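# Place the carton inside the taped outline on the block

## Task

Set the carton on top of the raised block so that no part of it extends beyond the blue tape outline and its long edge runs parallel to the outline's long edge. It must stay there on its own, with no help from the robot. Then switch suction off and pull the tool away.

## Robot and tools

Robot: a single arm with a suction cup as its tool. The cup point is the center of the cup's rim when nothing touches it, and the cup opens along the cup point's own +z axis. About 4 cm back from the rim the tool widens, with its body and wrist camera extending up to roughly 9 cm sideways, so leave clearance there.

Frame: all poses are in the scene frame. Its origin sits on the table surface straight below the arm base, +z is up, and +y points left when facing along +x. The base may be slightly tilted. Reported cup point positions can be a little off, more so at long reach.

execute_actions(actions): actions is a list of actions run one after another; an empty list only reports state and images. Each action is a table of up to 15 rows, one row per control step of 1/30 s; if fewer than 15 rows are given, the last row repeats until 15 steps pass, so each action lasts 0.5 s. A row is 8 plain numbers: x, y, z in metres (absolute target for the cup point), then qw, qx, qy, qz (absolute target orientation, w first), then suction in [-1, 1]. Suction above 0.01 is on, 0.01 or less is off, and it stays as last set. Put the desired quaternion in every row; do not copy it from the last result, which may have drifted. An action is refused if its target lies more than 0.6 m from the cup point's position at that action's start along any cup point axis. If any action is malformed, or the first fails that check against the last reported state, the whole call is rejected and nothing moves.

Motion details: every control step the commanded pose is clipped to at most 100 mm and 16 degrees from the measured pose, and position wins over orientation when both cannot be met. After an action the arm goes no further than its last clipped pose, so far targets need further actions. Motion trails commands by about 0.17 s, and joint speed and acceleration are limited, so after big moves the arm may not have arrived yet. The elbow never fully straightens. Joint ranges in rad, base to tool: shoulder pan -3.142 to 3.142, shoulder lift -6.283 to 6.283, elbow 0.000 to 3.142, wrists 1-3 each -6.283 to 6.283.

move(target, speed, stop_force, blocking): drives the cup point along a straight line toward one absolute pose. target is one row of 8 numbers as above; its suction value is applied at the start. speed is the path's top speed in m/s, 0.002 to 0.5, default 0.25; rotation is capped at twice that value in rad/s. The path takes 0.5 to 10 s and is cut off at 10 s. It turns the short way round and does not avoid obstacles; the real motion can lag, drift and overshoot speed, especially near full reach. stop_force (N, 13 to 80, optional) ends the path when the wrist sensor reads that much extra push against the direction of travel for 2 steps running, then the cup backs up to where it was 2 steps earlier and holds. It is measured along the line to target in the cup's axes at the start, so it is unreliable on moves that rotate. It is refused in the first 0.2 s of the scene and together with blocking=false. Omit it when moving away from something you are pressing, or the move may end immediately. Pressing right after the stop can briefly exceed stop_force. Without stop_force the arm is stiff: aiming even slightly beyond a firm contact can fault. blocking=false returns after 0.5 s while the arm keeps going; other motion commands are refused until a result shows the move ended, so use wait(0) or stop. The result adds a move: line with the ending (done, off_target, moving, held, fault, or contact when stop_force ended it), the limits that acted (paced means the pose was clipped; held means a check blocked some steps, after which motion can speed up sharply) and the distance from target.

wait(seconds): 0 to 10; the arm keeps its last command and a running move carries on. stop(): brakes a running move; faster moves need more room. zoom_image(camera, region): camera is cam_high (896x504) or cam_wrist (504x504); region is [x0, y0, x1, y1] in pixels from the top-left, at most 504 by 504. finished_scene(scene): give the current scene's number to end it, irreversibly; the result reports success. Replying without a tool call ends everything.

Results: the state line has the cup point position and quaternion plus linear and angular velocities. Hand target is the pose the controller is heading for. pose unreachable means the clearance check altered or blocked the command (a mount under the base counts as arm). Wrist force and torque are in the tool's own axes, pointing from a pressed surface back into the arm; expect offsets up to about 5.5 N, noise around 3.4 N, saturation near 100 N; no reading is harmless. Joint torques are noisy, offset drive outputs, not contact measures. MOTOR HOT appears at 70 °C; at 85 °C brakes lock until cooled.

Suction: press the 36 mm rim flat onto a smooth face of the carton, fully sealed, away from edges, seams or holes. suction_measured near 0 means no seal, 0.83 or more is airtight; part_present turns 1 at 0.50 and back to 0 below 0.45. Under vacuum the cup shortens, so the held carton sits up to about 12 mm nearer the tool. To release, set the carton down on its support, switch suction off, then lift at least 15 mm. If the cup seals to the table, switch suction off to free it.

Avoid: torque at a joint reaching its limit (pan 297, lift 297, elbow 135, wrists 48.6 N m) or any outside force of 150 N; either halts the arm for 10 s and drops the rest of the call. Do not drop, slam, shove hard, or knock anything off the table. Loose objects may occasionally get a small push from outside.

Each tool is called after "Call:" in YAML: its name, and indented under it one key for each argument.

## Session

Call:
execute_actions:
  actions: []

Scene clock: 0.00 s.
end_effector_position=(+0.6293, +0.0293, +0.2964) suction_measured=0.00 part_present=0 end_effector_quat_wxyz=(-0.004, -0.020, +1.000, -0.008) end_effector_velocity=(-0.000, +0.000, +0.000) end_effector_angular_velocity=(-0.000, -0.000, -0.000)
Joint positions: [-0.281 -1.558  2.145 -2.158 -1.572  2.862]
Joint velocities: [ 0. -0.  0.  0. -0.  0.]
Joint torques (N m, as the arm reports them, + toward a larger angle): no reading
Motor temperatures (°C, as the motors report them): [29 27 32 36 36 34]
Wrist force (N, on the end effector, along its own x y z axes, offset not removed): no reading
Wrist torque (N m, same axes, about the end effector's origin, offset not removed): no reading
Hand target: +0.629, +0.029, +0.296; -0.004, -0.020, +1.000, -0.008

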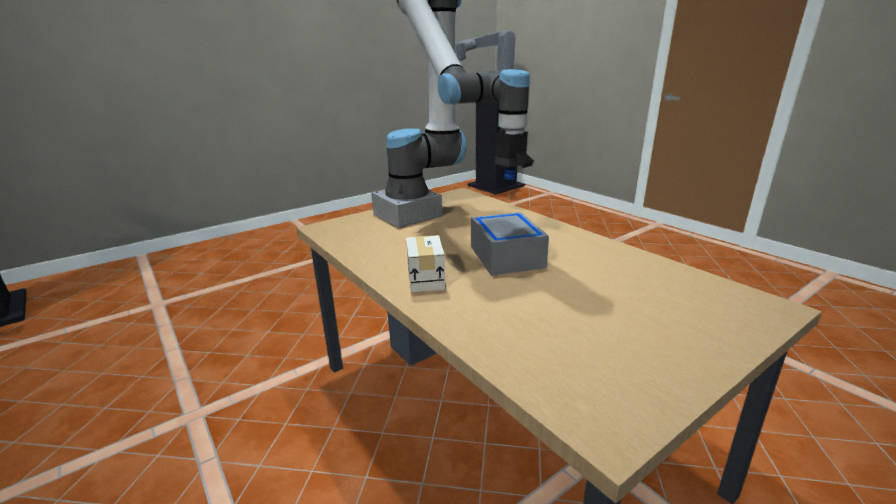

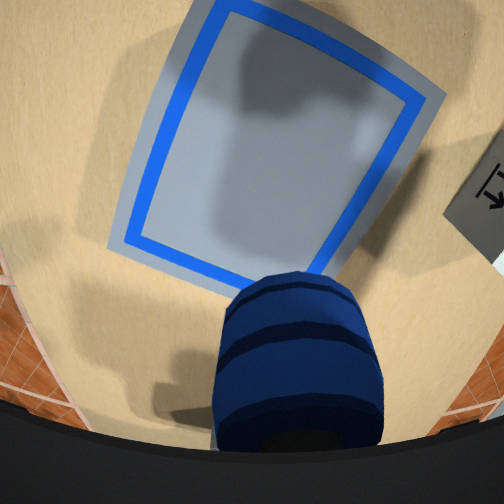

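Call:
zoom_image:
  camera: "cam_high"
  region: [390, 225, 470, 305]

Call:
zoom_image:
  camera: "cam_high"
  region: [460, 195, 560, 295]

Call:
zoom_image:
  camera: "cam_wrist"
  region: [90, 150, 290, 310]

Call:
zoom_image:
  camera: "cam_wrist"
  region: [170, 0, 320, 100]

Call:
zoom_image:
  camera: "cam_wrist"
  region: [304, 50, 504, 290]

Region (390, 225, 470, 305) of cam_high's 896x504 image, scaled by 6.300, with more detail than that image has.

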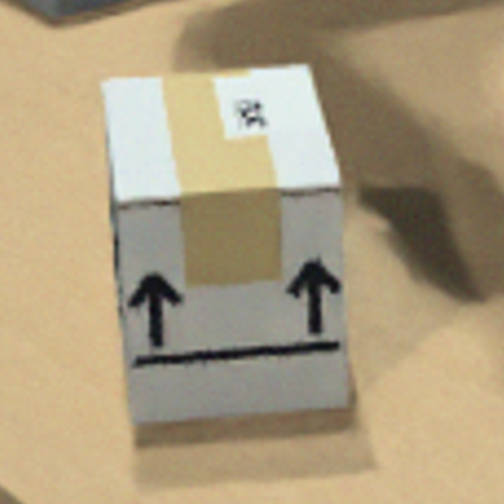

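Region (460, 195, 560, 295) of cam_high's 896x504 image, scaled by 5.040, with more detail than that image has.

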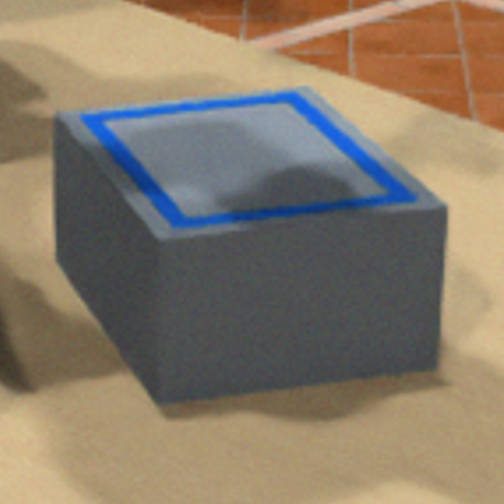

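Region (90, 150, 290, 310) of cam_wrist's 504x504 image, scaled by 2.520, with more detail than that image has; it fills the top 403 rows of this view, and the rest is white.

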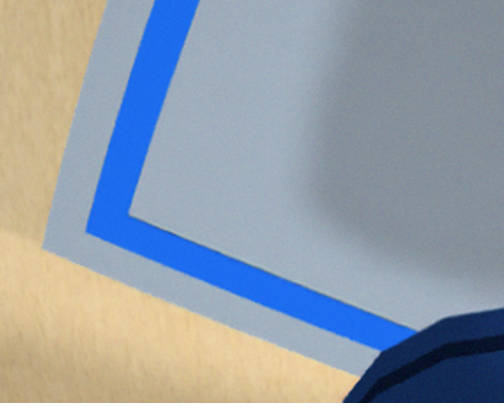

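Region (170, 0, 320, 100) of cam_wrist's 504x504 image, scaled by 3.360, with more detail than that image has.

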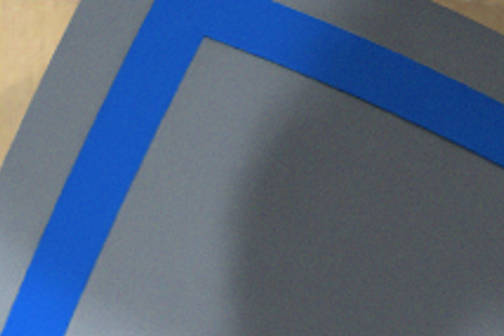

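Region (304, 50, 504, 290) of cam_wrist's 504x504 image, scaled by 2.100, with more detail than that image has.

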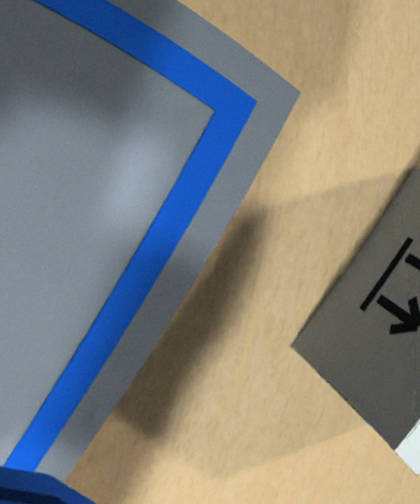

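Call:
execute_actions:
  actions:
    - [[0.6293,0.0293,0.2964,-0.004,-0.0201,0.9998,-0.008,-1],[0.6293,0.0290,0.2963,-0.004,-0.0204,0.9998,-0.008,-1],[0.6292,0.0284,0.2961,-0.004,-0.0214,0.9998,-0.008,-1],[0.6290,0.0273,0.2957,-0.004,-0.0232,0.9997,-0.008,-1],[0.6288,0.0255,0.2951,-0.004,-0.0260,0.9997,-0.0079,-1],[0.6284,0.0230,0.2942,-0.0039,-0.0300,0.9996,-0.0078,-1],[0.6280,0.0197,0.2930,-0.0039,-0.0352,0.9994,-0.0078,-1],[0.6274,0.0155,0.2915,-0.0038,-0.0419,0.9991,-0.0077,-1],[0.6267,0.0104,0.2897,-0.0038,-0.0500,0.9988,-0.0075,-1],[0.6259,0.0043,0.2875,-0.0037,-0.0596,0.9982,-0.0074,-1],[0.6249,-0.0026,0.2850,-0.0036,-0.0706,0.9975,-0.0072,-1],[0.6238,-0.0105,0.2822,-0.0035,-0.0831,0.9965,-0.0070,-1],[0.6226,-0.0193,0.2791,-0.0034,-0.0969,0.9953,-0.0068,-1],[0.6213,-0.0289,0.2757,-0.0033,-0.1121,0.9937,-0.0066,-1],[0.6199,-0.0393,0.2720,-0.0032,-0.1284,0.9917,-0.0063,-1]]
    - [[0.6184,-0.0504,0.2680,-0.0030,-0.1459,0.9893,-0.0060,-1],[0.6168,-0.0621,0.2638,-0.0029,-0.1643,0.9864,-0.0058,-1],[0.6151,-0.0744,0.2595,-0.0027,-0.1836,0.9830,-0.0055,-1],[0.6133,-0.0872,0.2549,-0.0026,-0.2034,0.9791,-0.0051,-1],[0.6115,-0.1003,0.2502,-0.0024,-0.2237,0.9747,-0.0048,-1],[0.6097,-0.1137,0.2455,-0.0022,-0.2444,0.9697,-0.0045,-1],[0.6078,-0.1273,0.2406,-0.0021,-0.2652,0.9642,-0.0042,-1],[0.6060,-0.1409,0.2358,-0.0019,-0.2860,0.9582,-0.0038,-1],[0.6041,-0.1545,0.2309,-0.0018,-0.3065,0.9519,-0.0035,-1],[0.6023,-0.1679,0.2262,-0.0016,-0.3267,0.9451,-0.0032,-1],[0.6005,-0.1810,0.2215,-0.0014,-0.3463,0.9381,-0.0029,-1],[0.5987,-0.1938,0.2169,-0.0013,-0.3652,0.9309,-0.0025,-1],[0.5970,-0.2061,0.2126,-0.0011,-0.3833,0.9236,-0.0022,-1],[0.5954,-0.2178,0.2084,-0.0010,-0.4004,0.9163,-0.0020,-1],[0.5939,-0.2289,0.2044,-0.0008,-0.4165,0.9091,-0.0017,-1]]
    - [[0.5925,-0.2393,0.2007,-0.0007,-0.4314,0.9021,-0.0014,-1],[0.5912,-0.2489,0.1973,-0.0006,-0.4451,0.8955,-0.0012,-1],[0.5900,-0.2577,0.1942,-0.0005,-0.4575,0.8892,-0.0010,-1],[0.5889,-0.2656,0.1914,-0.0004,-0.4686,0.8834,-0.0008,-1],[0.5879,-0.2725,0.1889,-0.0003,-0.4784,0.8782,-0.0006,-1],[0.5871,-0.2786,0.1867,-0.0002,-0.4868,0.8735,-0.0005,-1],[0.5864,-0.2837,0.1849,-0.0002,-0.4938,0.8696,-0.0003,-1],[0.5858,-0.2879,0.1834,-0.0001,-0.4997,0.8662,-0.0002,-1],[0.5854,-0.2912,0.1822,0,-0.5042,0.8636,-0.0001,-1],[0.5850,-0.2937,0.1813,0,-0.5076,0.8616,0,-1],[0.5848,-0.2955,0.1807,0,-0.5100,0.8602,0,-1],[0.5846,-0.2966,0.1803,0,-0.5116,0.8593,0,-1],[0.5845,-0.2972,0.1801,0,-0.5124,0.8587,0,-1],[0.5845,-0.2975,0.18,0,-0.5128,0.8585,0,-1],[0.5845,-0.2975,0.18,0,-0.5128,0.8585,0,-1]]

Scene clock: 121.50 s.
end_effector_position=(+0.5844, -0.2894, +0.1833) suction_measured=0.00 part_present=0 end_effector_quat_wxyz=(-0.003, -0.497, +0.868, -0.002) end_effector_velocity=(-0.002, -0.071, -0.027) end_effector_angular_velocity=(+0.043, -0.029, +0.300)
Joint positions: [-0.779 -1.369  2.199 -2.398 -1.562  1.364]
Joint velocities: [-0.107  0.08  -0.034 -0.04   0.051 -0.407]
Joint torques (N m, as the arm reports them, + toward a larger angle): [ -4.73 -42.21 -43.22  -7.89   2.31  -1.88]
Motor temperatures (°C, as the motors report them): [29 27 32 36 36 34]
Wrist force (N, on the end effector, along its own x y z axes, offset not removed): [4.7 2.1 -0.8]
Wrist torque (N m, same axes, about the end effector's origin, offset not removed): [0.52 -1.04 0.04]
Hand target: +0.584, -0.297, +0.180; -0.000, -0.512, +0.859, -0.000
Off the commanded pose: 0.009 m, 2 deg.

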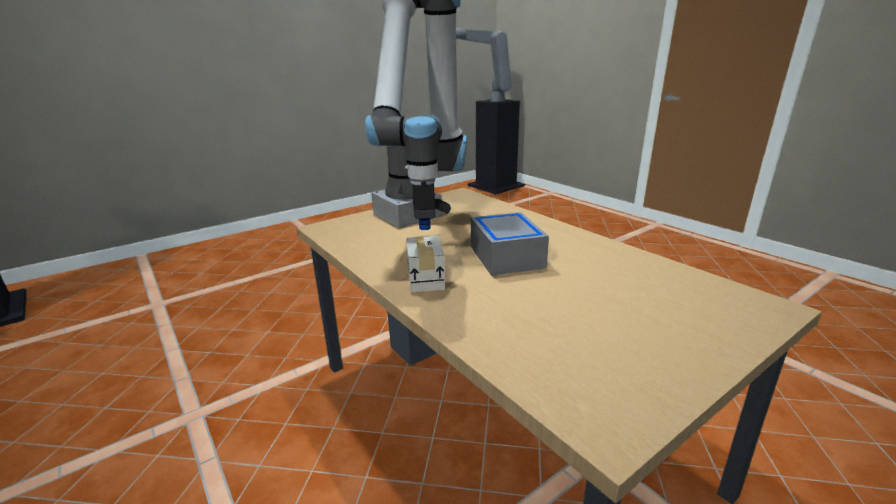

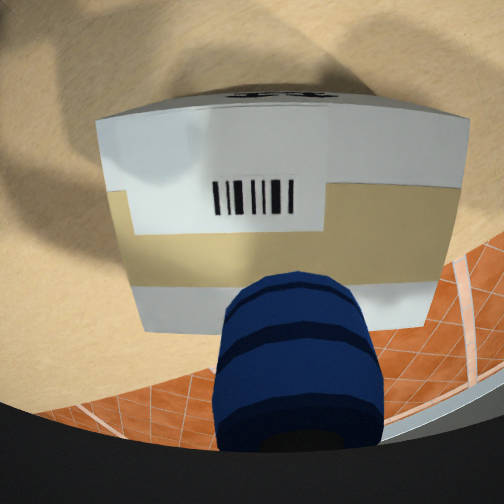

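Call:
execute_actions:
  actions: []

Call:
zoom_image:
  camera: "cam_wrist"
  region: [60, 70, 290, 340]

Call:
zoom_image:
  camera: "cam_wrist"
  region: [260, 70, 490, 340]

Scene clock: 124.83 s.
end_effector_position=(+0.5843, -0.2973, +0.1802) suction_measured=0.00 part_present=0 end_effector_quat_wxyz=(-0.000, -0.512, +0.859, -0.000) end_effector_velocity=(-0.000, +0.000, +0.001) end_effector_angular_velocity=(-0.000, -0.001, -0.001)
Joint positions: [-0.791 -1.359  2.195 -2.402 -1.556  1.318]
Joint velocities: [ 0.    -0.002  0.001  0.     0.     0.001]
Joint torques (N m, as the arm reports them, + toward a larger angle): [-11.14 -36.78 -44.87  -8.2    1.95  -3.3 ]
Motor temperatures (°C, as the motors report them): [29 27 32 36 36 34]
Wrist force (N, on the end effector, along its own x y z axes, offset not removed): [0.9 9.3 -10.4]
Wrist torque (N m, same axes, about the end effector's origin, offset not removed): [2.01 -0.14 0.04]
Hand target: +0.584, -0.297, +0.180; -0.000, -0.512, +0.859, -0.000
Off the commanded pose: 0.000 m, 0 deg.

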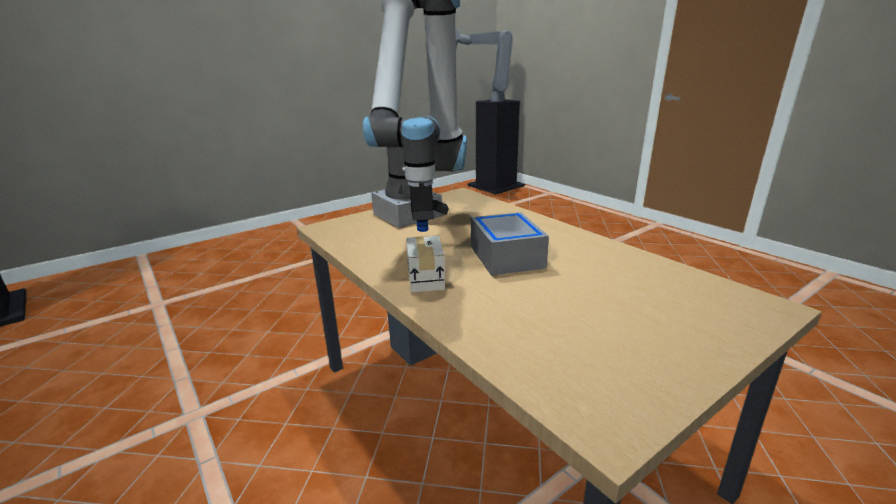

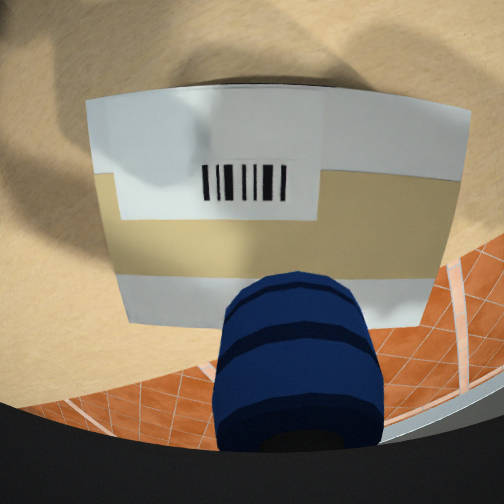

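Region (60, 70, 290, 340) of cam_wrist's 504x504 image, scaled by 1.867, with more detail than that image has; it fills the left 429 columns of this view, and the rest is white.

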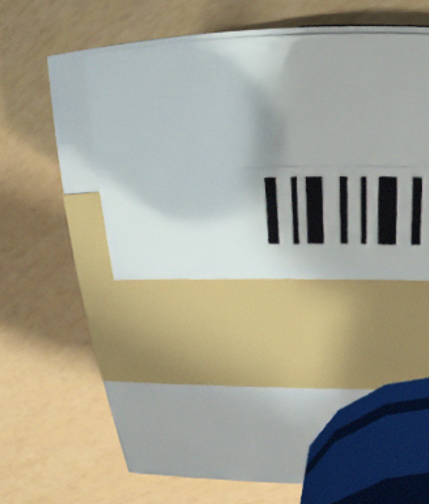

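Region (260, 70, 490, 340) of cam_wrist's 504x504 image, scaled by 1.867, with more detail than that image has; it fills the left 429 columns of this view, and the rest is white.

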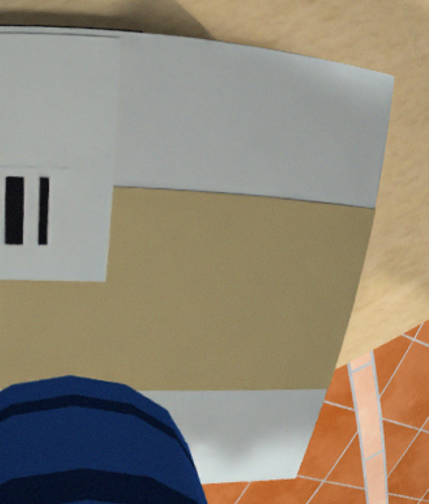

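Call:
execute_actions:
  actions:
    - [[0.5845,-0.2975,0.1797,0,-0.5128,0.8585,0,1],[0.5846,-0.2973,0.1785,0,-0.5128,0.8585,0,1],[0.5847,-0.2971,0.1765,0,-0.5128,0.8585,0,1],[0.5848,-0.2969,0.1737,0,-0.5128,0.8585,0,1],[0.5850,-0.2965,0.1701,0,-0.5128,0.8585,0,1],[0.5852,-0.2961,0.1659,0,-0.5128,0.8585,0,1],[0.5855,-0.2956,0.1614,0,-0.5128,0.8585,0,1],[0.5857,-0.2952,0.1568,0,-0.5128,0.8585,0,1],[0.5859,-0.2947,0.1523,0,-0.5128,0.8585,0,1],[0.5861,-0.2943,0.1481,0,-0.5128,0.8585,0,1],[0.5863,-0.2939,0.1444,0,-0.5128,0.8585,0,1],[0.5865,-0.2936,0.1413,0,-0.5128,0.8585,0,1],[0.5866,-0.2933,0.1388,0,-0.5128,0.8585,0,1],[0.5867,-0.2931,0.1368,0,-0.5128,0.8585,0,1],[0.5868,-0.2930,0.1352,0,-0.5128,0.8585,0,1]]
    - [[0.5868,-0.2930,0.1338,0,-0.5128,0.8585,0,1],[0.5868,-0.2930,0.1325,0,-0.5128,0.8585,0,1],[0.5868,-0.2930,0.1313,0,-0.5128,0.8585,0,1],[0.5868,-0.2930,0.1301,0,-0.5128,0.8585,0,1],[0.5868,-0.2930,0.1289,0,-0.5128,0.8585,0,1],[0.5868,-0.2930,0.1277,0,-0.5128,0.8585,0,1],[0.5868,-0.2930,0.1265,0,-0.5128,0.8585,0,1],[0.5868,-0.2930,0.1253,0,-0.5128,0.8585,0,1],[0.5868,-0.2930,0.1241,0,-0.5128,0.8585,0,1],[0.5868,-0.2930,0.1229,0,-0.5128,0.8585,0,1],[0.5868,-0.2930,0.1217,0,-0.5128,0.8585,0,1],[0.5868,-0.2930,0.1205,0,-0.5128,0.8585,0,1],[0.5868,-0.2930,0.1194,0,-0.5128,0.8585,0,1],[0.5868,-0.2930,0.1185,0,-0.5128,0.8585,0,1],[0.5868,-0.2930,0.1179,0,-0.5128,0.8585,0,1]]

Scene clock: 171.33 s.
end_effector_position=(+0.5867, -0.2929, +0.1224) suction_measured=0.49 part_present=0 end_effector_quat_wxyz=(-0.000, -0.513, +0.859, +0.000) end_effector_velocity=(+0.001, -0.000, -0.033) end_effector_angular_velocity=(-0.001, -0.001, +0.000)
Joint positions: [-0.783 -1.268  2.224 -2.523 -1.555  1.325]
Joint velocities: [ 0.002  0.057  0.013 -0.072 -0.     0.001]
Joint torques (N m, as the arm reports them, + toward a larger angle): [  9.63 -51.23 -20.71 -11.07   1.29   3.7 ]
Motor temperatures (°C, as the motors report them): [29 27 32 36 36 34]
Wrist force (N, on the end effector, along its own x y z axes, offset not removed): [-5.0 8.6 7.6]
Wrist torque (N m, same axes, about the end effector's origin, offset not removed): [1.57 0.91 0.29]
Hand target: +0.587, -0.293, +0.118; -0.000, -0.513, +0.859, +0.000
Off the commanded pose: 0.004 m, 0 deg.

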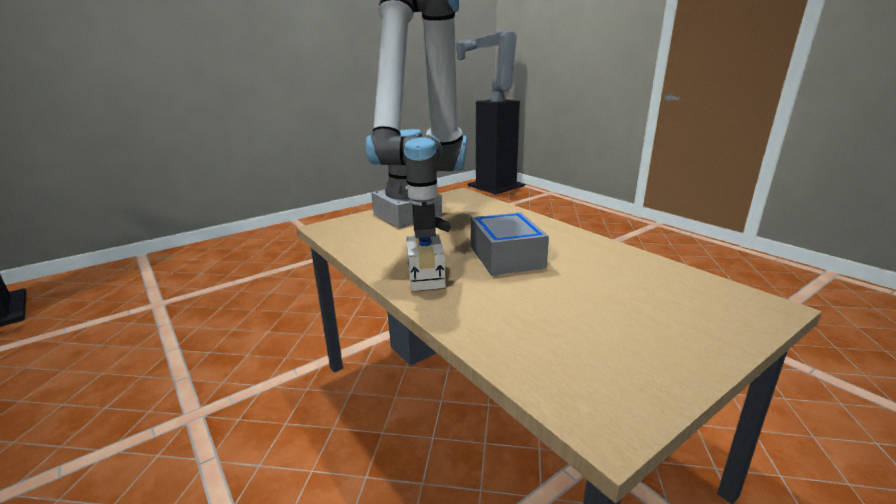

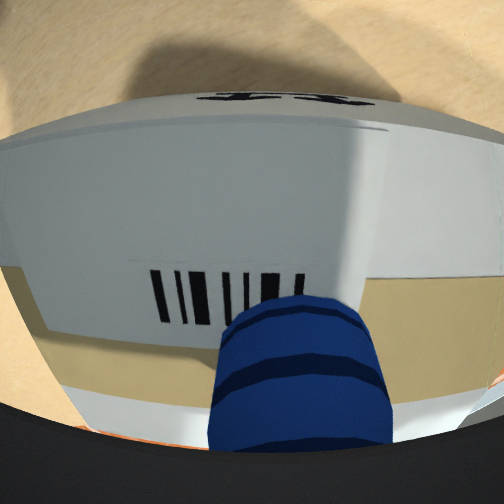

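Call:
execute_actions:
  actions: []

Scene clock: 173.07 s.
end_effector_position=(+0.5868, -0.2930, +0.1180) suction_measured=1.00 part_present=1 end_effector_quat_wxyz=(-0.000, -0.513, +0.859, +0.000) end_effector_velocity=(-0.000, +0.000, -0.000) end_effector_angular_velocity=(+0.001, -0.000, +0.000)
Joint positions: [-0.782 -1.26   2.226 -2.532 -1.555  1.325]
Joint velocities: [-0.    -0.     0.     0.     0.001 -0.001]
Joint torques (N m, as the arm reports them, + toward a larger angle): [ 10.6  -46.13 -20.36  -9.77  -2.25   3.7 ]
Motor temperatures (°C, as the motors report them): [29 27 32 36 36 34]
Wrist force (N, on the end effector, along its own x y z axes, offset not removed): [-1.0 0.2 7.5]
Wrist torque (N m, same axes, about the end effector's origin, offset not removed): [0.16 0.25 0.12]
Hand target: +0.587, -0.293, +0.118; -0.000, -0.513, +0.859, +0.000
Off the commanded pose: 0.000 m, 0 deg.

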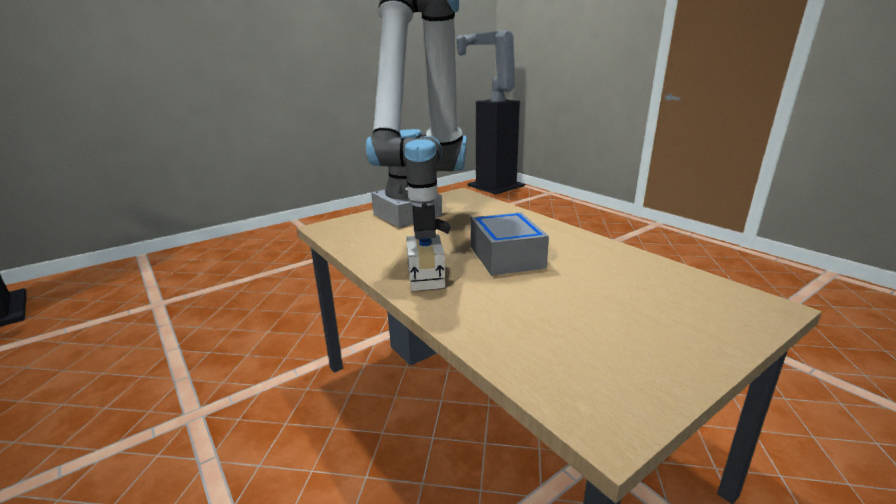

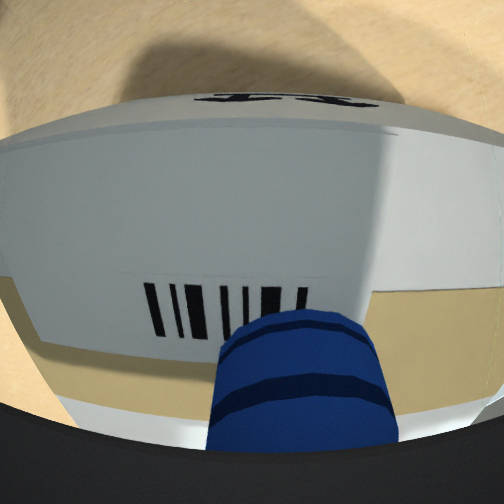

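Call:
execute_actions:
  actions:
    - [[0.5868,-0.2930,0.1180,0,-0.5128,0.8585,0,1],[0.5868,-0.2930,0.1183,0,-0.5128,0.8585,0,1],[0.5868,-0.2930,0.1189,0,-0.5128,0.8585,0,1],[0.5868,-0.2930,0.1201,0,-0.5128,0.8585,0,1],[0.5868,-0.2930,0.1219,0,-0.5128,0.8585,0,1],[0.5868,-0.2930,0.1245,0,-0.5128,0.8585,0,1],[0.5868,-0.2930,0.1277,0,-0.5128,0.8585,0,1],[0.5868,-0.2930,0.1318,0,-0.5128,0.8585,0,1],[0.5868,-0.2930,0.1366,0,-0.5128,0.8585,0,1],[0.5868,-0.2928,0.1421,0,-0.5128,0.8585,0,1],[0.5869,-0.2924,0.1482,0,-0.5129,0.8585,0,1],[0.5869,-0.2917,0.1550,0,-0.5130,0.8584,0,1],[0.5871,-0.2905,0.1622,0,-0.5131,0.8583,0,1],[0.5873,-0.2888,0.1699,0,-0.5133,0.8582,0,1],[0.5875,-0.2865,0.1778,0,-0.5136,0.8580,0,1]]
    - [[0.5878,-0.2836,0.1859,0,-0.5140,0.8577,0,1],[0.5882,-0.2801,0.1941,0,-0.5145,0.8575,0,1],[0.5887,-0.2758,0.2022,0,-0.5150,0.8571,0,1],[0.5893,-0.2709,0.2101,0,-0.5156,0.8567,0,1],[0.5899,-0.2653,0.2178,0,-0.5163,0.8563,0,1],[0.5906,-0.2589,0.2250,0,-0.5171,0.8558,0,1],[0.5914,-0.2519,0.2318,0,-0.5180,0.8552,0,1],[0.5922,-0.2443,0.2379,0,-0.5190,0.8546,0,1],[0.5931,-0.2360,0.2434,0,-0.5201,0.8539,0,1],[0.5941,-0.2270,0.2482,0,-0.5212,0.8532,0,1],[0.5952,-0.2176,0.2523,0,-0.5224,0.8524,0,1],[0.5963,-0.2076,0.2555,0,-0.5237,0.8516,0,1],[0.5974,-0.1972,0.2581,0,-0.5250,0.8508,0,1],[0.5986,-0.1864,0.2599,0,-0.5264,0.8499,0,1],[0.5999,-0.1752,0.2611,0,-0.5278,0.8490,0,1]]
    - [[0.6011,-0.1638,0.2617,0,-0.5293,0.8481,0,1],[0.6024,-0.1521,0.2620,0,-0.5308,0.8472,0,1],[0.6037,-0.1404,0.262,0,-0.5323,0.8462,0,1],[0.6051,-0.1285,0.262,0,-0.5338,0.8453,0,1],[0.6064,-0.1166,0.262,0,-0.5353,0.8443,0,1],[0.6077,-0.1049,0.262,0,-0.5368,0.8433,0,1],[0.6090,-0.0932,0.262,0,-0.5383,0.8424,0,1],[0.6102,-0.0818,0.262,0,-0.5398,0.8415,0,1],[0.6115,-0.0706,0.262,0,-0.5412,0.8406,0,1],[0.6127,-0.0598,0.262,0,-0.5426,0.8397,0,1],[0.6138,-0.0494,0.2620,0,-0.5439,0.8389,0,1],[0.6149,-0.0394,0.2618,0,-0.5452,0.8381,0,1],[0.6160,-0.0300,0.2615,0,-0.5464,0.8373,0,1],[0.6170,-0.0210,0.2610,0,-0.5475,0.8366,0,1],[0.6179,-0.0127,0.2601,0,-0.5486,0.8359,0,1]]
    - [[0.6187,-0.0051,0.2591,0,-0.5496,0.8353,0,1],[0.6195,0.0019,0.2578,0,-0.5505,0.8347,0,1],[0.6202,0.0083,0.2563,0,-0.5513,0.8342,0,1],[0.6208,0.0139,0.2547,0,-0.5520,0.8338,0,1],[0.6214,0.0188,0.2530,0,-0.5526,0.8334,0,1],[0.6219,0.0231,0.2513,0,-0.5531,0.8330,0,1],[0.6223,0.0266,0.2497,0,-0.5536,0.8328,0,1],[0.6226,0.0295,0.2482,0,-0.5540,0.8325,0,1],[0.6228,0.0318,0.2469,0,-0.5543,0.8323,0,1],[0.6230,0.0335,0.2459,0,-0.5545,0.8322,0,1],[0.6232,0.0347,0.2450,0,-0.5546,0.8321,0,1],[0.6232,0.0354,0.2445,0,-0.5547,0.8320,0,1],[0.6233,0.0358,0.2442,0,-0.5548,0.8320,0,1],[0.6233,0.036,0.2440,0,-0.5548,0.8320,0,1],[0.6233,0.036,0.2440,0,-0.5548,0.8320,0,1]]

Scene clock: 242.30 s.
end_effector_position=(+0.6222, +0.0307, +0.2465) suction_measured=1.00 part_present=1 end_effector_quat_wxyz=(+0.000, -0.554, +0.832, +0.000) end_effector_velocity=(+0.010, +0.046, -0.023) end_effector_angular_velocity=(-0.004, +0.003, +0.010)
Joint positions: [-0.289 -1.513  2.208 -2.27  -1.554  1.721]
Joint velocities: [ 0.081  0.048 -0.003 -0.045 -0.005  0.071]
Joint torques (N m, as the arm reports them, + toward a larger angle): [  8.27 -37.46 -55.62  -9.74  -1.75   2.95]
Motor temperatures (°C, as the motors report them): [29 27 32 36 36 34]
Wrist force (N, on the end effector, along its own x y z axes, offset not removed): [2.0 -1.3 13.0]
Wrist torque (N m, same axes, about the end effector's origin, offset not removed): [0.10 -0.46 -0.05]
Hand target: +0.623, +0.036, +0.244; +0.000, -0.555, +0.832, -0.000
Off the commanded pose: 0.006 m, 0 deg.

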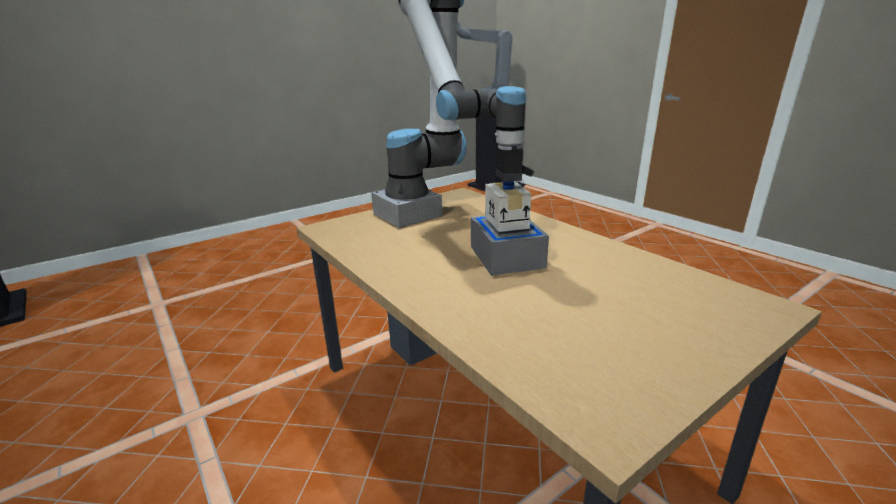

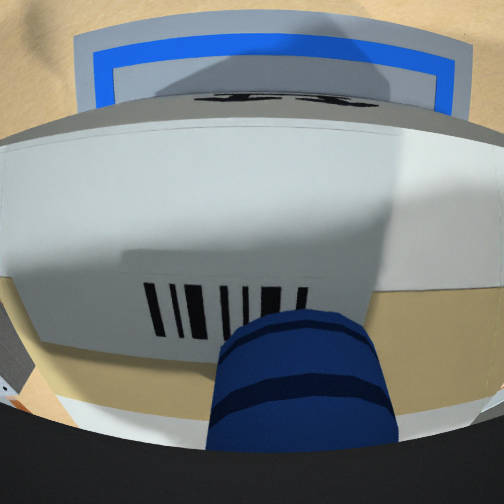

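Call:
execute_actions:
  actions: []

Call:
zoom_image:
  camera: "cam_wrist"
  region: [60, 10, 270, 150]

Call:
zoom_image:
  camera: "cam_wrist"
  region: [285, 10, 495, 150]

Call:
zoom_image:
  camera: "cam_high"
  region: [460, 165, 560, 265]

Scene clock: 247.63 s.
end_effector_position=(+0.6233, +0.0358, +0.2441) suction_measured=1.00 part_present=1 end_effector_quat_wxyz=(+0.000, -0.555, +0.832, -0.000) end_effector_velocity=(+0.001, -0.000, +0.001) end_effector_angular_velocity=(-0.000, -0.002, +0.001)
Joint positions: [-0.28  -1.508  2.207 -2.275 -1.555  1.729]
Joint velocities: [-0.    -0.001 -0.001  0.     0.    -0.001]
Joint torques (N m, as the arm reports them, + toward a larger angle): [ 10.38 -34.78 -52.92 -10.17  -2.24   3.34]
Motor temperatures (°C, as the motors report them): [29 27 32 36 36 34]
Wrist force (N, on the end effector, along its own x y z axes, offset not removed): [-0.5 7.8 11.1]
Wrist torque (N m, same axes, about the end effector's origin, offset not removed): [1.42 0.08 -0.09]
Hand target: +0.623, +0.036, +0.244; +0.000, -0.555, +0.832, -0.000
Off the commanded pose: 0.000 m, 0 deg.

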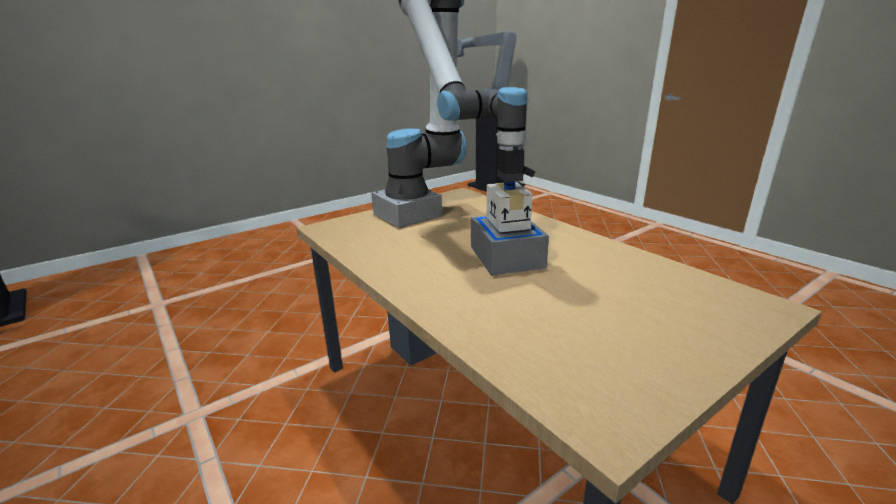

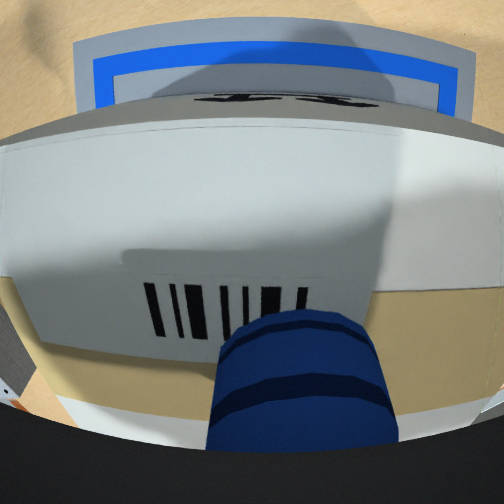

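Region (60, 10, 270, 150) of cam_wrist's 504x504 image, scaled by 2.400, with more detail than that image has.

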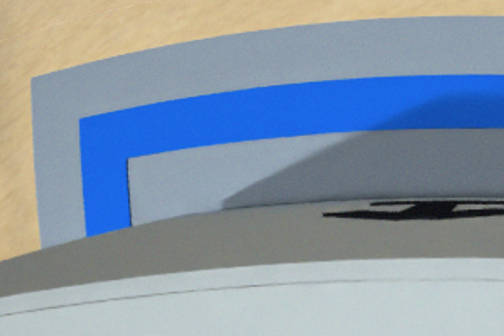

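Region (285, 10, 495, 150) of cam_wrist's 504x504 image, scaled by 2.400, with more detail than that image has.

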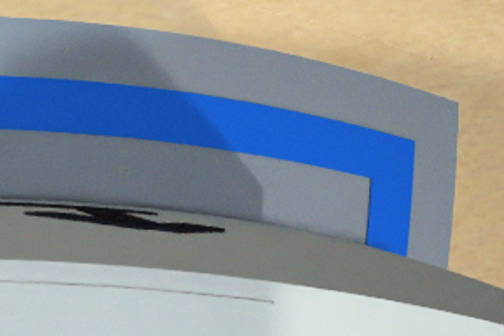

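Region (460, 165, 560, 265) of cam_high's 896x504 image, scaled by 5.040, with more detail than that image has.

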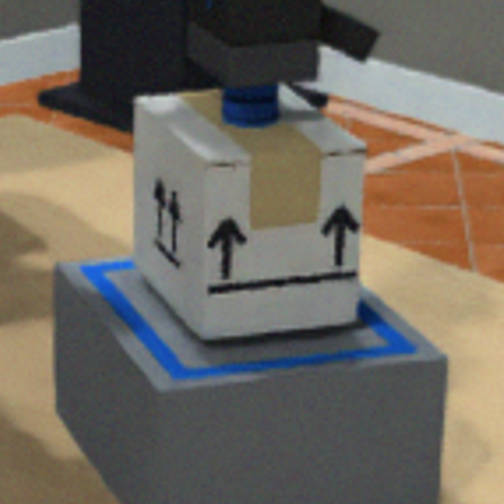

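Call:
move:
  target: [0.6233, 0.036, 0.224, 0, -0.5548, 0.8320, 0, 1]
  speed: 0.012
  stop_force: 18

Scene clock: 265.20 s.
end_effector_position=(+0.6232, +0.0360, +0.2323) suction_measured=1.00 part_present=1 end_effector_quat_wxyz=(+0.000, -0.555, +0.832, -0.000) end_effector_velocity=(-0.000, -0.001, +0.003) end_effector_angular_velocity=(-0.000, +0.003, -0.002)
Joint positions: [-0.279 -1.492  2.217 -2.3   -1.555  1.729]
Joint velocities: [-0.002 -0.003 -0.004  0.01  -0.001  0.   ]
Joint torques (N m, as the arm reports them, + toward a larger angle): [ -2.58 -42.32 -33.79   0.83  -2.26   2.91]
Motor temperatures (°C, as the motors report them): [29 27 32 36 36 34]
Wrist force (N, on the end effector, along its own x y z axes, offset not removed): [-2.7 18.6 -47.7]
Wrist torque (N m, same axes, about the end effector's origin, offset not removed): [1.48 0.69 -0.01]
Hand target: +0.623, +0.036, +0.233; +0.000, -0.555, +0.832, -0.000
Off the commanded pose: 0.008 m, 0 deg.
move: contact

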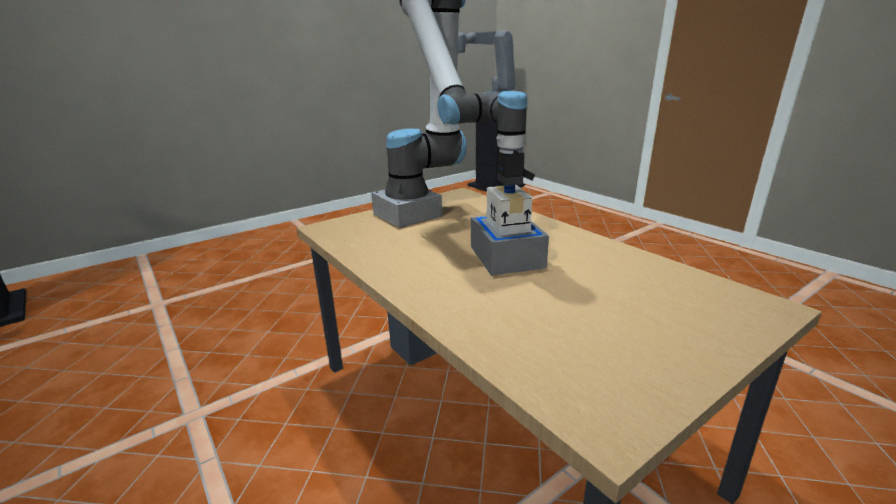

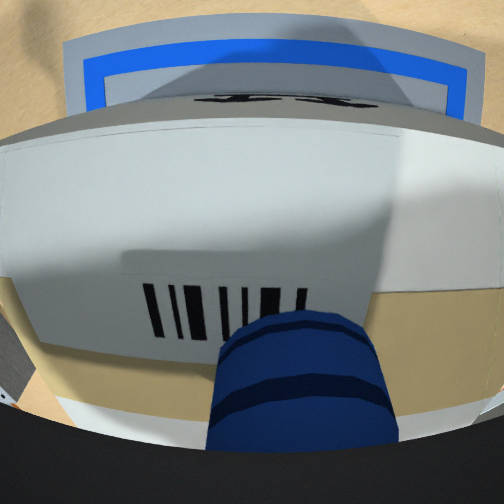

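Call:
execute_actions:
  actions:
    - [[0.6233,0.036,0.2334,0,-0.5548,0.8320,0,-1],[0.6233,0.036,0.2334,0,-0.5548,0.8320,0,-1],[0.6233,0.036,0.2334,0,-0.5548,0.8320,0,-1],[0.6233,0.036,0.2334,0,-0.5548,0.8320,0,-1],[0.6233,0.036,0.2335,0,-0.5548,0.8320,0,-1],[0.6233,0.036,0.2335,0,-0.5548,0.8320,0,-1],[0.6233,0.036,0.2335,0,-0.5548,0.8320,0,-1],[0.6233,0.036,0.2335,0,-0.5548,0.8320,0,-1],[0.6233,0.036,0.2336,0,-0.5548,0.8320,0,-1],[0.6233,0.036,0.2343,0,-0.5548,0.8320,0,-1],[0.6233,0.036,0.2362,0,-0.5548,0.8320,0,-1],[0.6233,0.036,0.2393,0,-0.5548,0.8320,0,-1],[0.6233,0.036,0.2440,0,-0.5548,0.8320,0,-1],[0.6233,0.036,0.2503,0,-0.5548,0.8320,0,-1],[0.6233,0.036,0.2579,0,-0.5548,0.8320,0,-1]]
    - [[0.6233,0.036,0.2669,0,-0.5548,0.8320,0,-1],[0.6233,0.036,0.2768,0,-0.5548,0.8320,0,-1],[0.6233,0.036,0.2875,0,-0.5548,0.8320,0,-1],[0.6233,0.036,0.2985,0,-0.5548,0.8320,0,-1],[0.6233,0.036,0.3095,0,-0.5548,0.8320,0,-1],[0.6233,0.036,0.3202,0,-0.5548,0.8320,0,-1],[0.6233,0.036,0.3301,0,-0.5548,0.8320,0,-1],[0.6233,0.036,0.3391,0,-0.5548,0.8320,0,-1],[0.6233,0.036,0.3467,0,-0.5548,0.8320,0,-1],[0.6233,0.036,0.3530,0,-0.5548,0.8320,0,-1],[0.6233,0.036,0.3577,0,-0.5548,0.8320,0,-1],[0.6233,0.036,0.3608,0,-0.5548,0.8320,0,-1],[0.6233,0.036,0.3627,0,-0.5548,0.8320,0,-1],[0.6233,0.036,0.3634,0,-0.5548,0.8320,0,-1],[0.6233,0.036,0.3635,0,-0.5548,0.8320,0,-1]]

Scene clock: 288.13 s.
end_effector_position=(+0.6238, +0.0362, +0.3485) suction_measured=0.00 part_present=0 end_effector_quat_wxyz=(+0.001, -0.555, +0.832, -0.001) end_effector_velocity=(-0.004, -0.001, +0.131) end_effector_angular_velocity=(+0.004, +0.018, -0.000)
Joint positions: [-0.282 -1.623  2.105 -2.06  -1.555  1.727]
Joint velocities: [-0.007 -0.118 -0.152  0.289  0.    -0.007]
Joint torques (N m, as the arm reports them, + toward a larger angle): [-14.94 -51.47 -47.32  -1.54  -0.31  -3.35]
Motor temperatures (°C, as the motors report them): [29 27 32 36 36 34]
Wrist force (N, on the end effector, along its own x y z axes, offset not removed): [-3.3 7.1 0.4]
Wrist torque (N m, same axes, about the end effector's origin, offset not removed): [1.57 0.37 0.14]
Hand target: +0.623, +0.036, +0.363; +0.000, -0.555, +0.832, -0.000
Off the commanded pose: 0.015 m, 0 deg.

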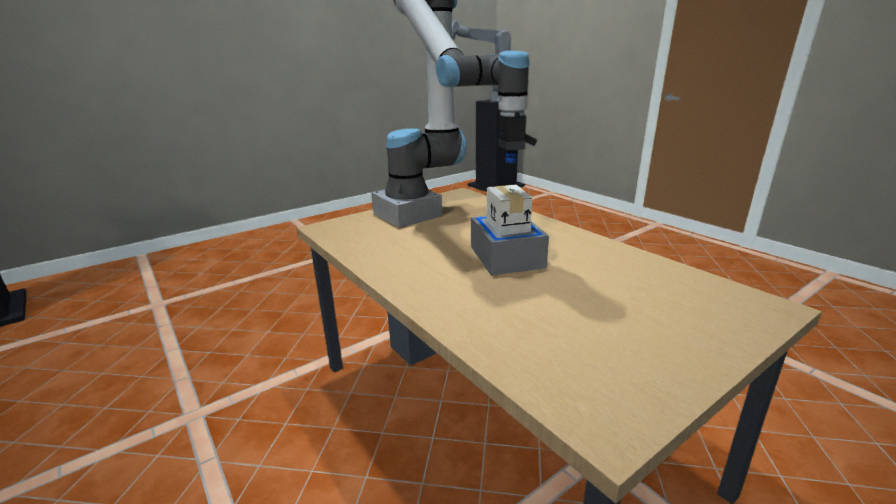

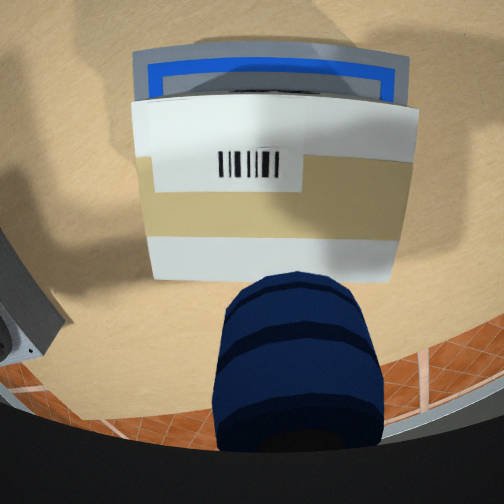

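Call:
execute_actions:
  actions: []

Scene clock: 294.17 s.
end_effector_position=(+0.6232, +0.0361, +0.3632) suction_measured=0.00 part_present=0 end_effector_quat_wxyz=(+0.000, -0.555, +0.832, -0.000) end_effector_velocity=(+0.001, +0.000, +0.000) end_effector_angular_velocity=(+0.000, -0.001, +0.001)
Joint positions: [-0.282 -1.636  2.087 -2.027 -1.555  1.726]
Joint velocities: [ 0.     0.001 -0.001 -0.     0.    -0.   ]
Joint torques (N m, as the arm reports them, + toward a larger angle): [-11.71 -60.88 -53.57  -1.33  -0.92  -3.38]
Motor temperatures (°C, as the motors report them): [29 27 32 36 36 34]
Wrist force (N, on the end effector, along its own x y z axes, offset not removed): [2.8 4.1 5.7]
Wrist torque (N m, same axes, about the end effector's origin, offset not removed): [0.82 -0.53 0.23]
Hand target: +0.623, +0.036, +0.363; +0.000, -0.555, +0.832, -0.000
Off the commanded pose: 0.000 m, 0 deg.

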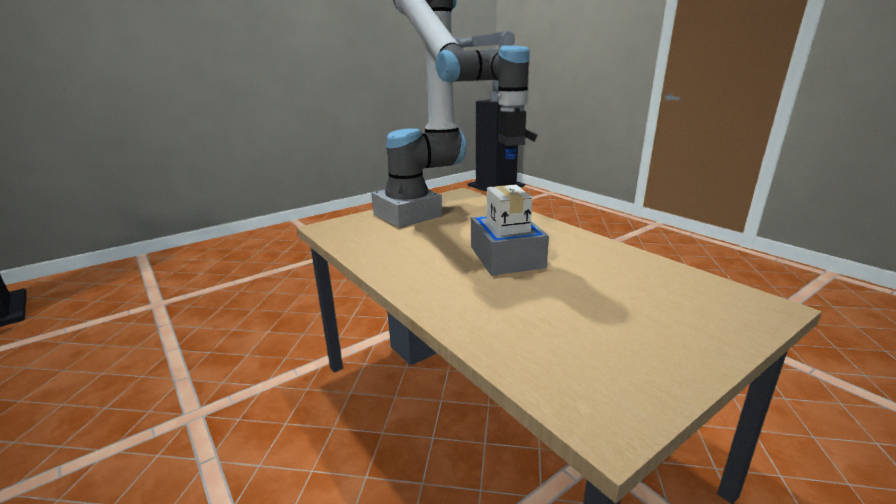

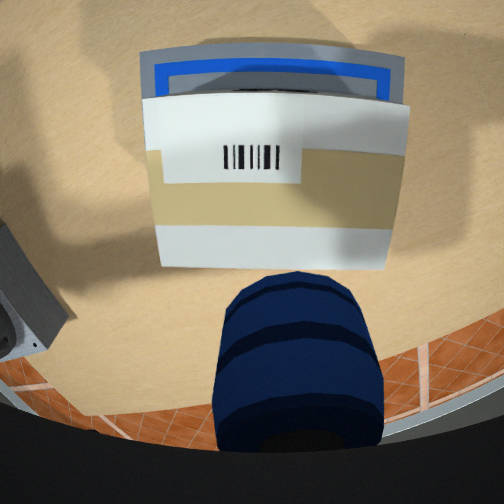

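Call:
zoom_image:
  camera: "cam_high"
  region: [455, 165, 565, 285]

Region (455, 165, 565, 285) of cam_high's 896x504 image, scaled by 4.200, with more detail than that image has; it fills the left 462 columns of this view, and the rest is white.

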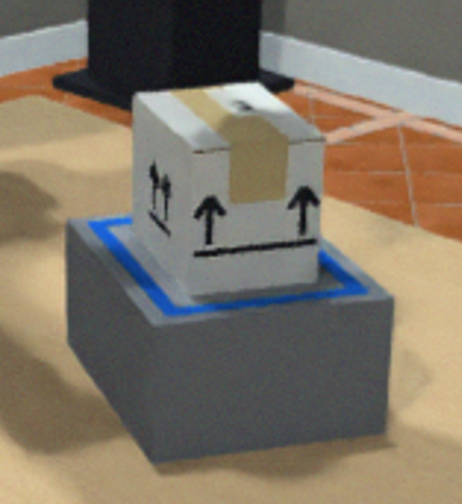

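The carton is still inside the outline, and the tool is clear of it.

Call:
finished_scene:
  scene: 2

The scene is finished: the task was done.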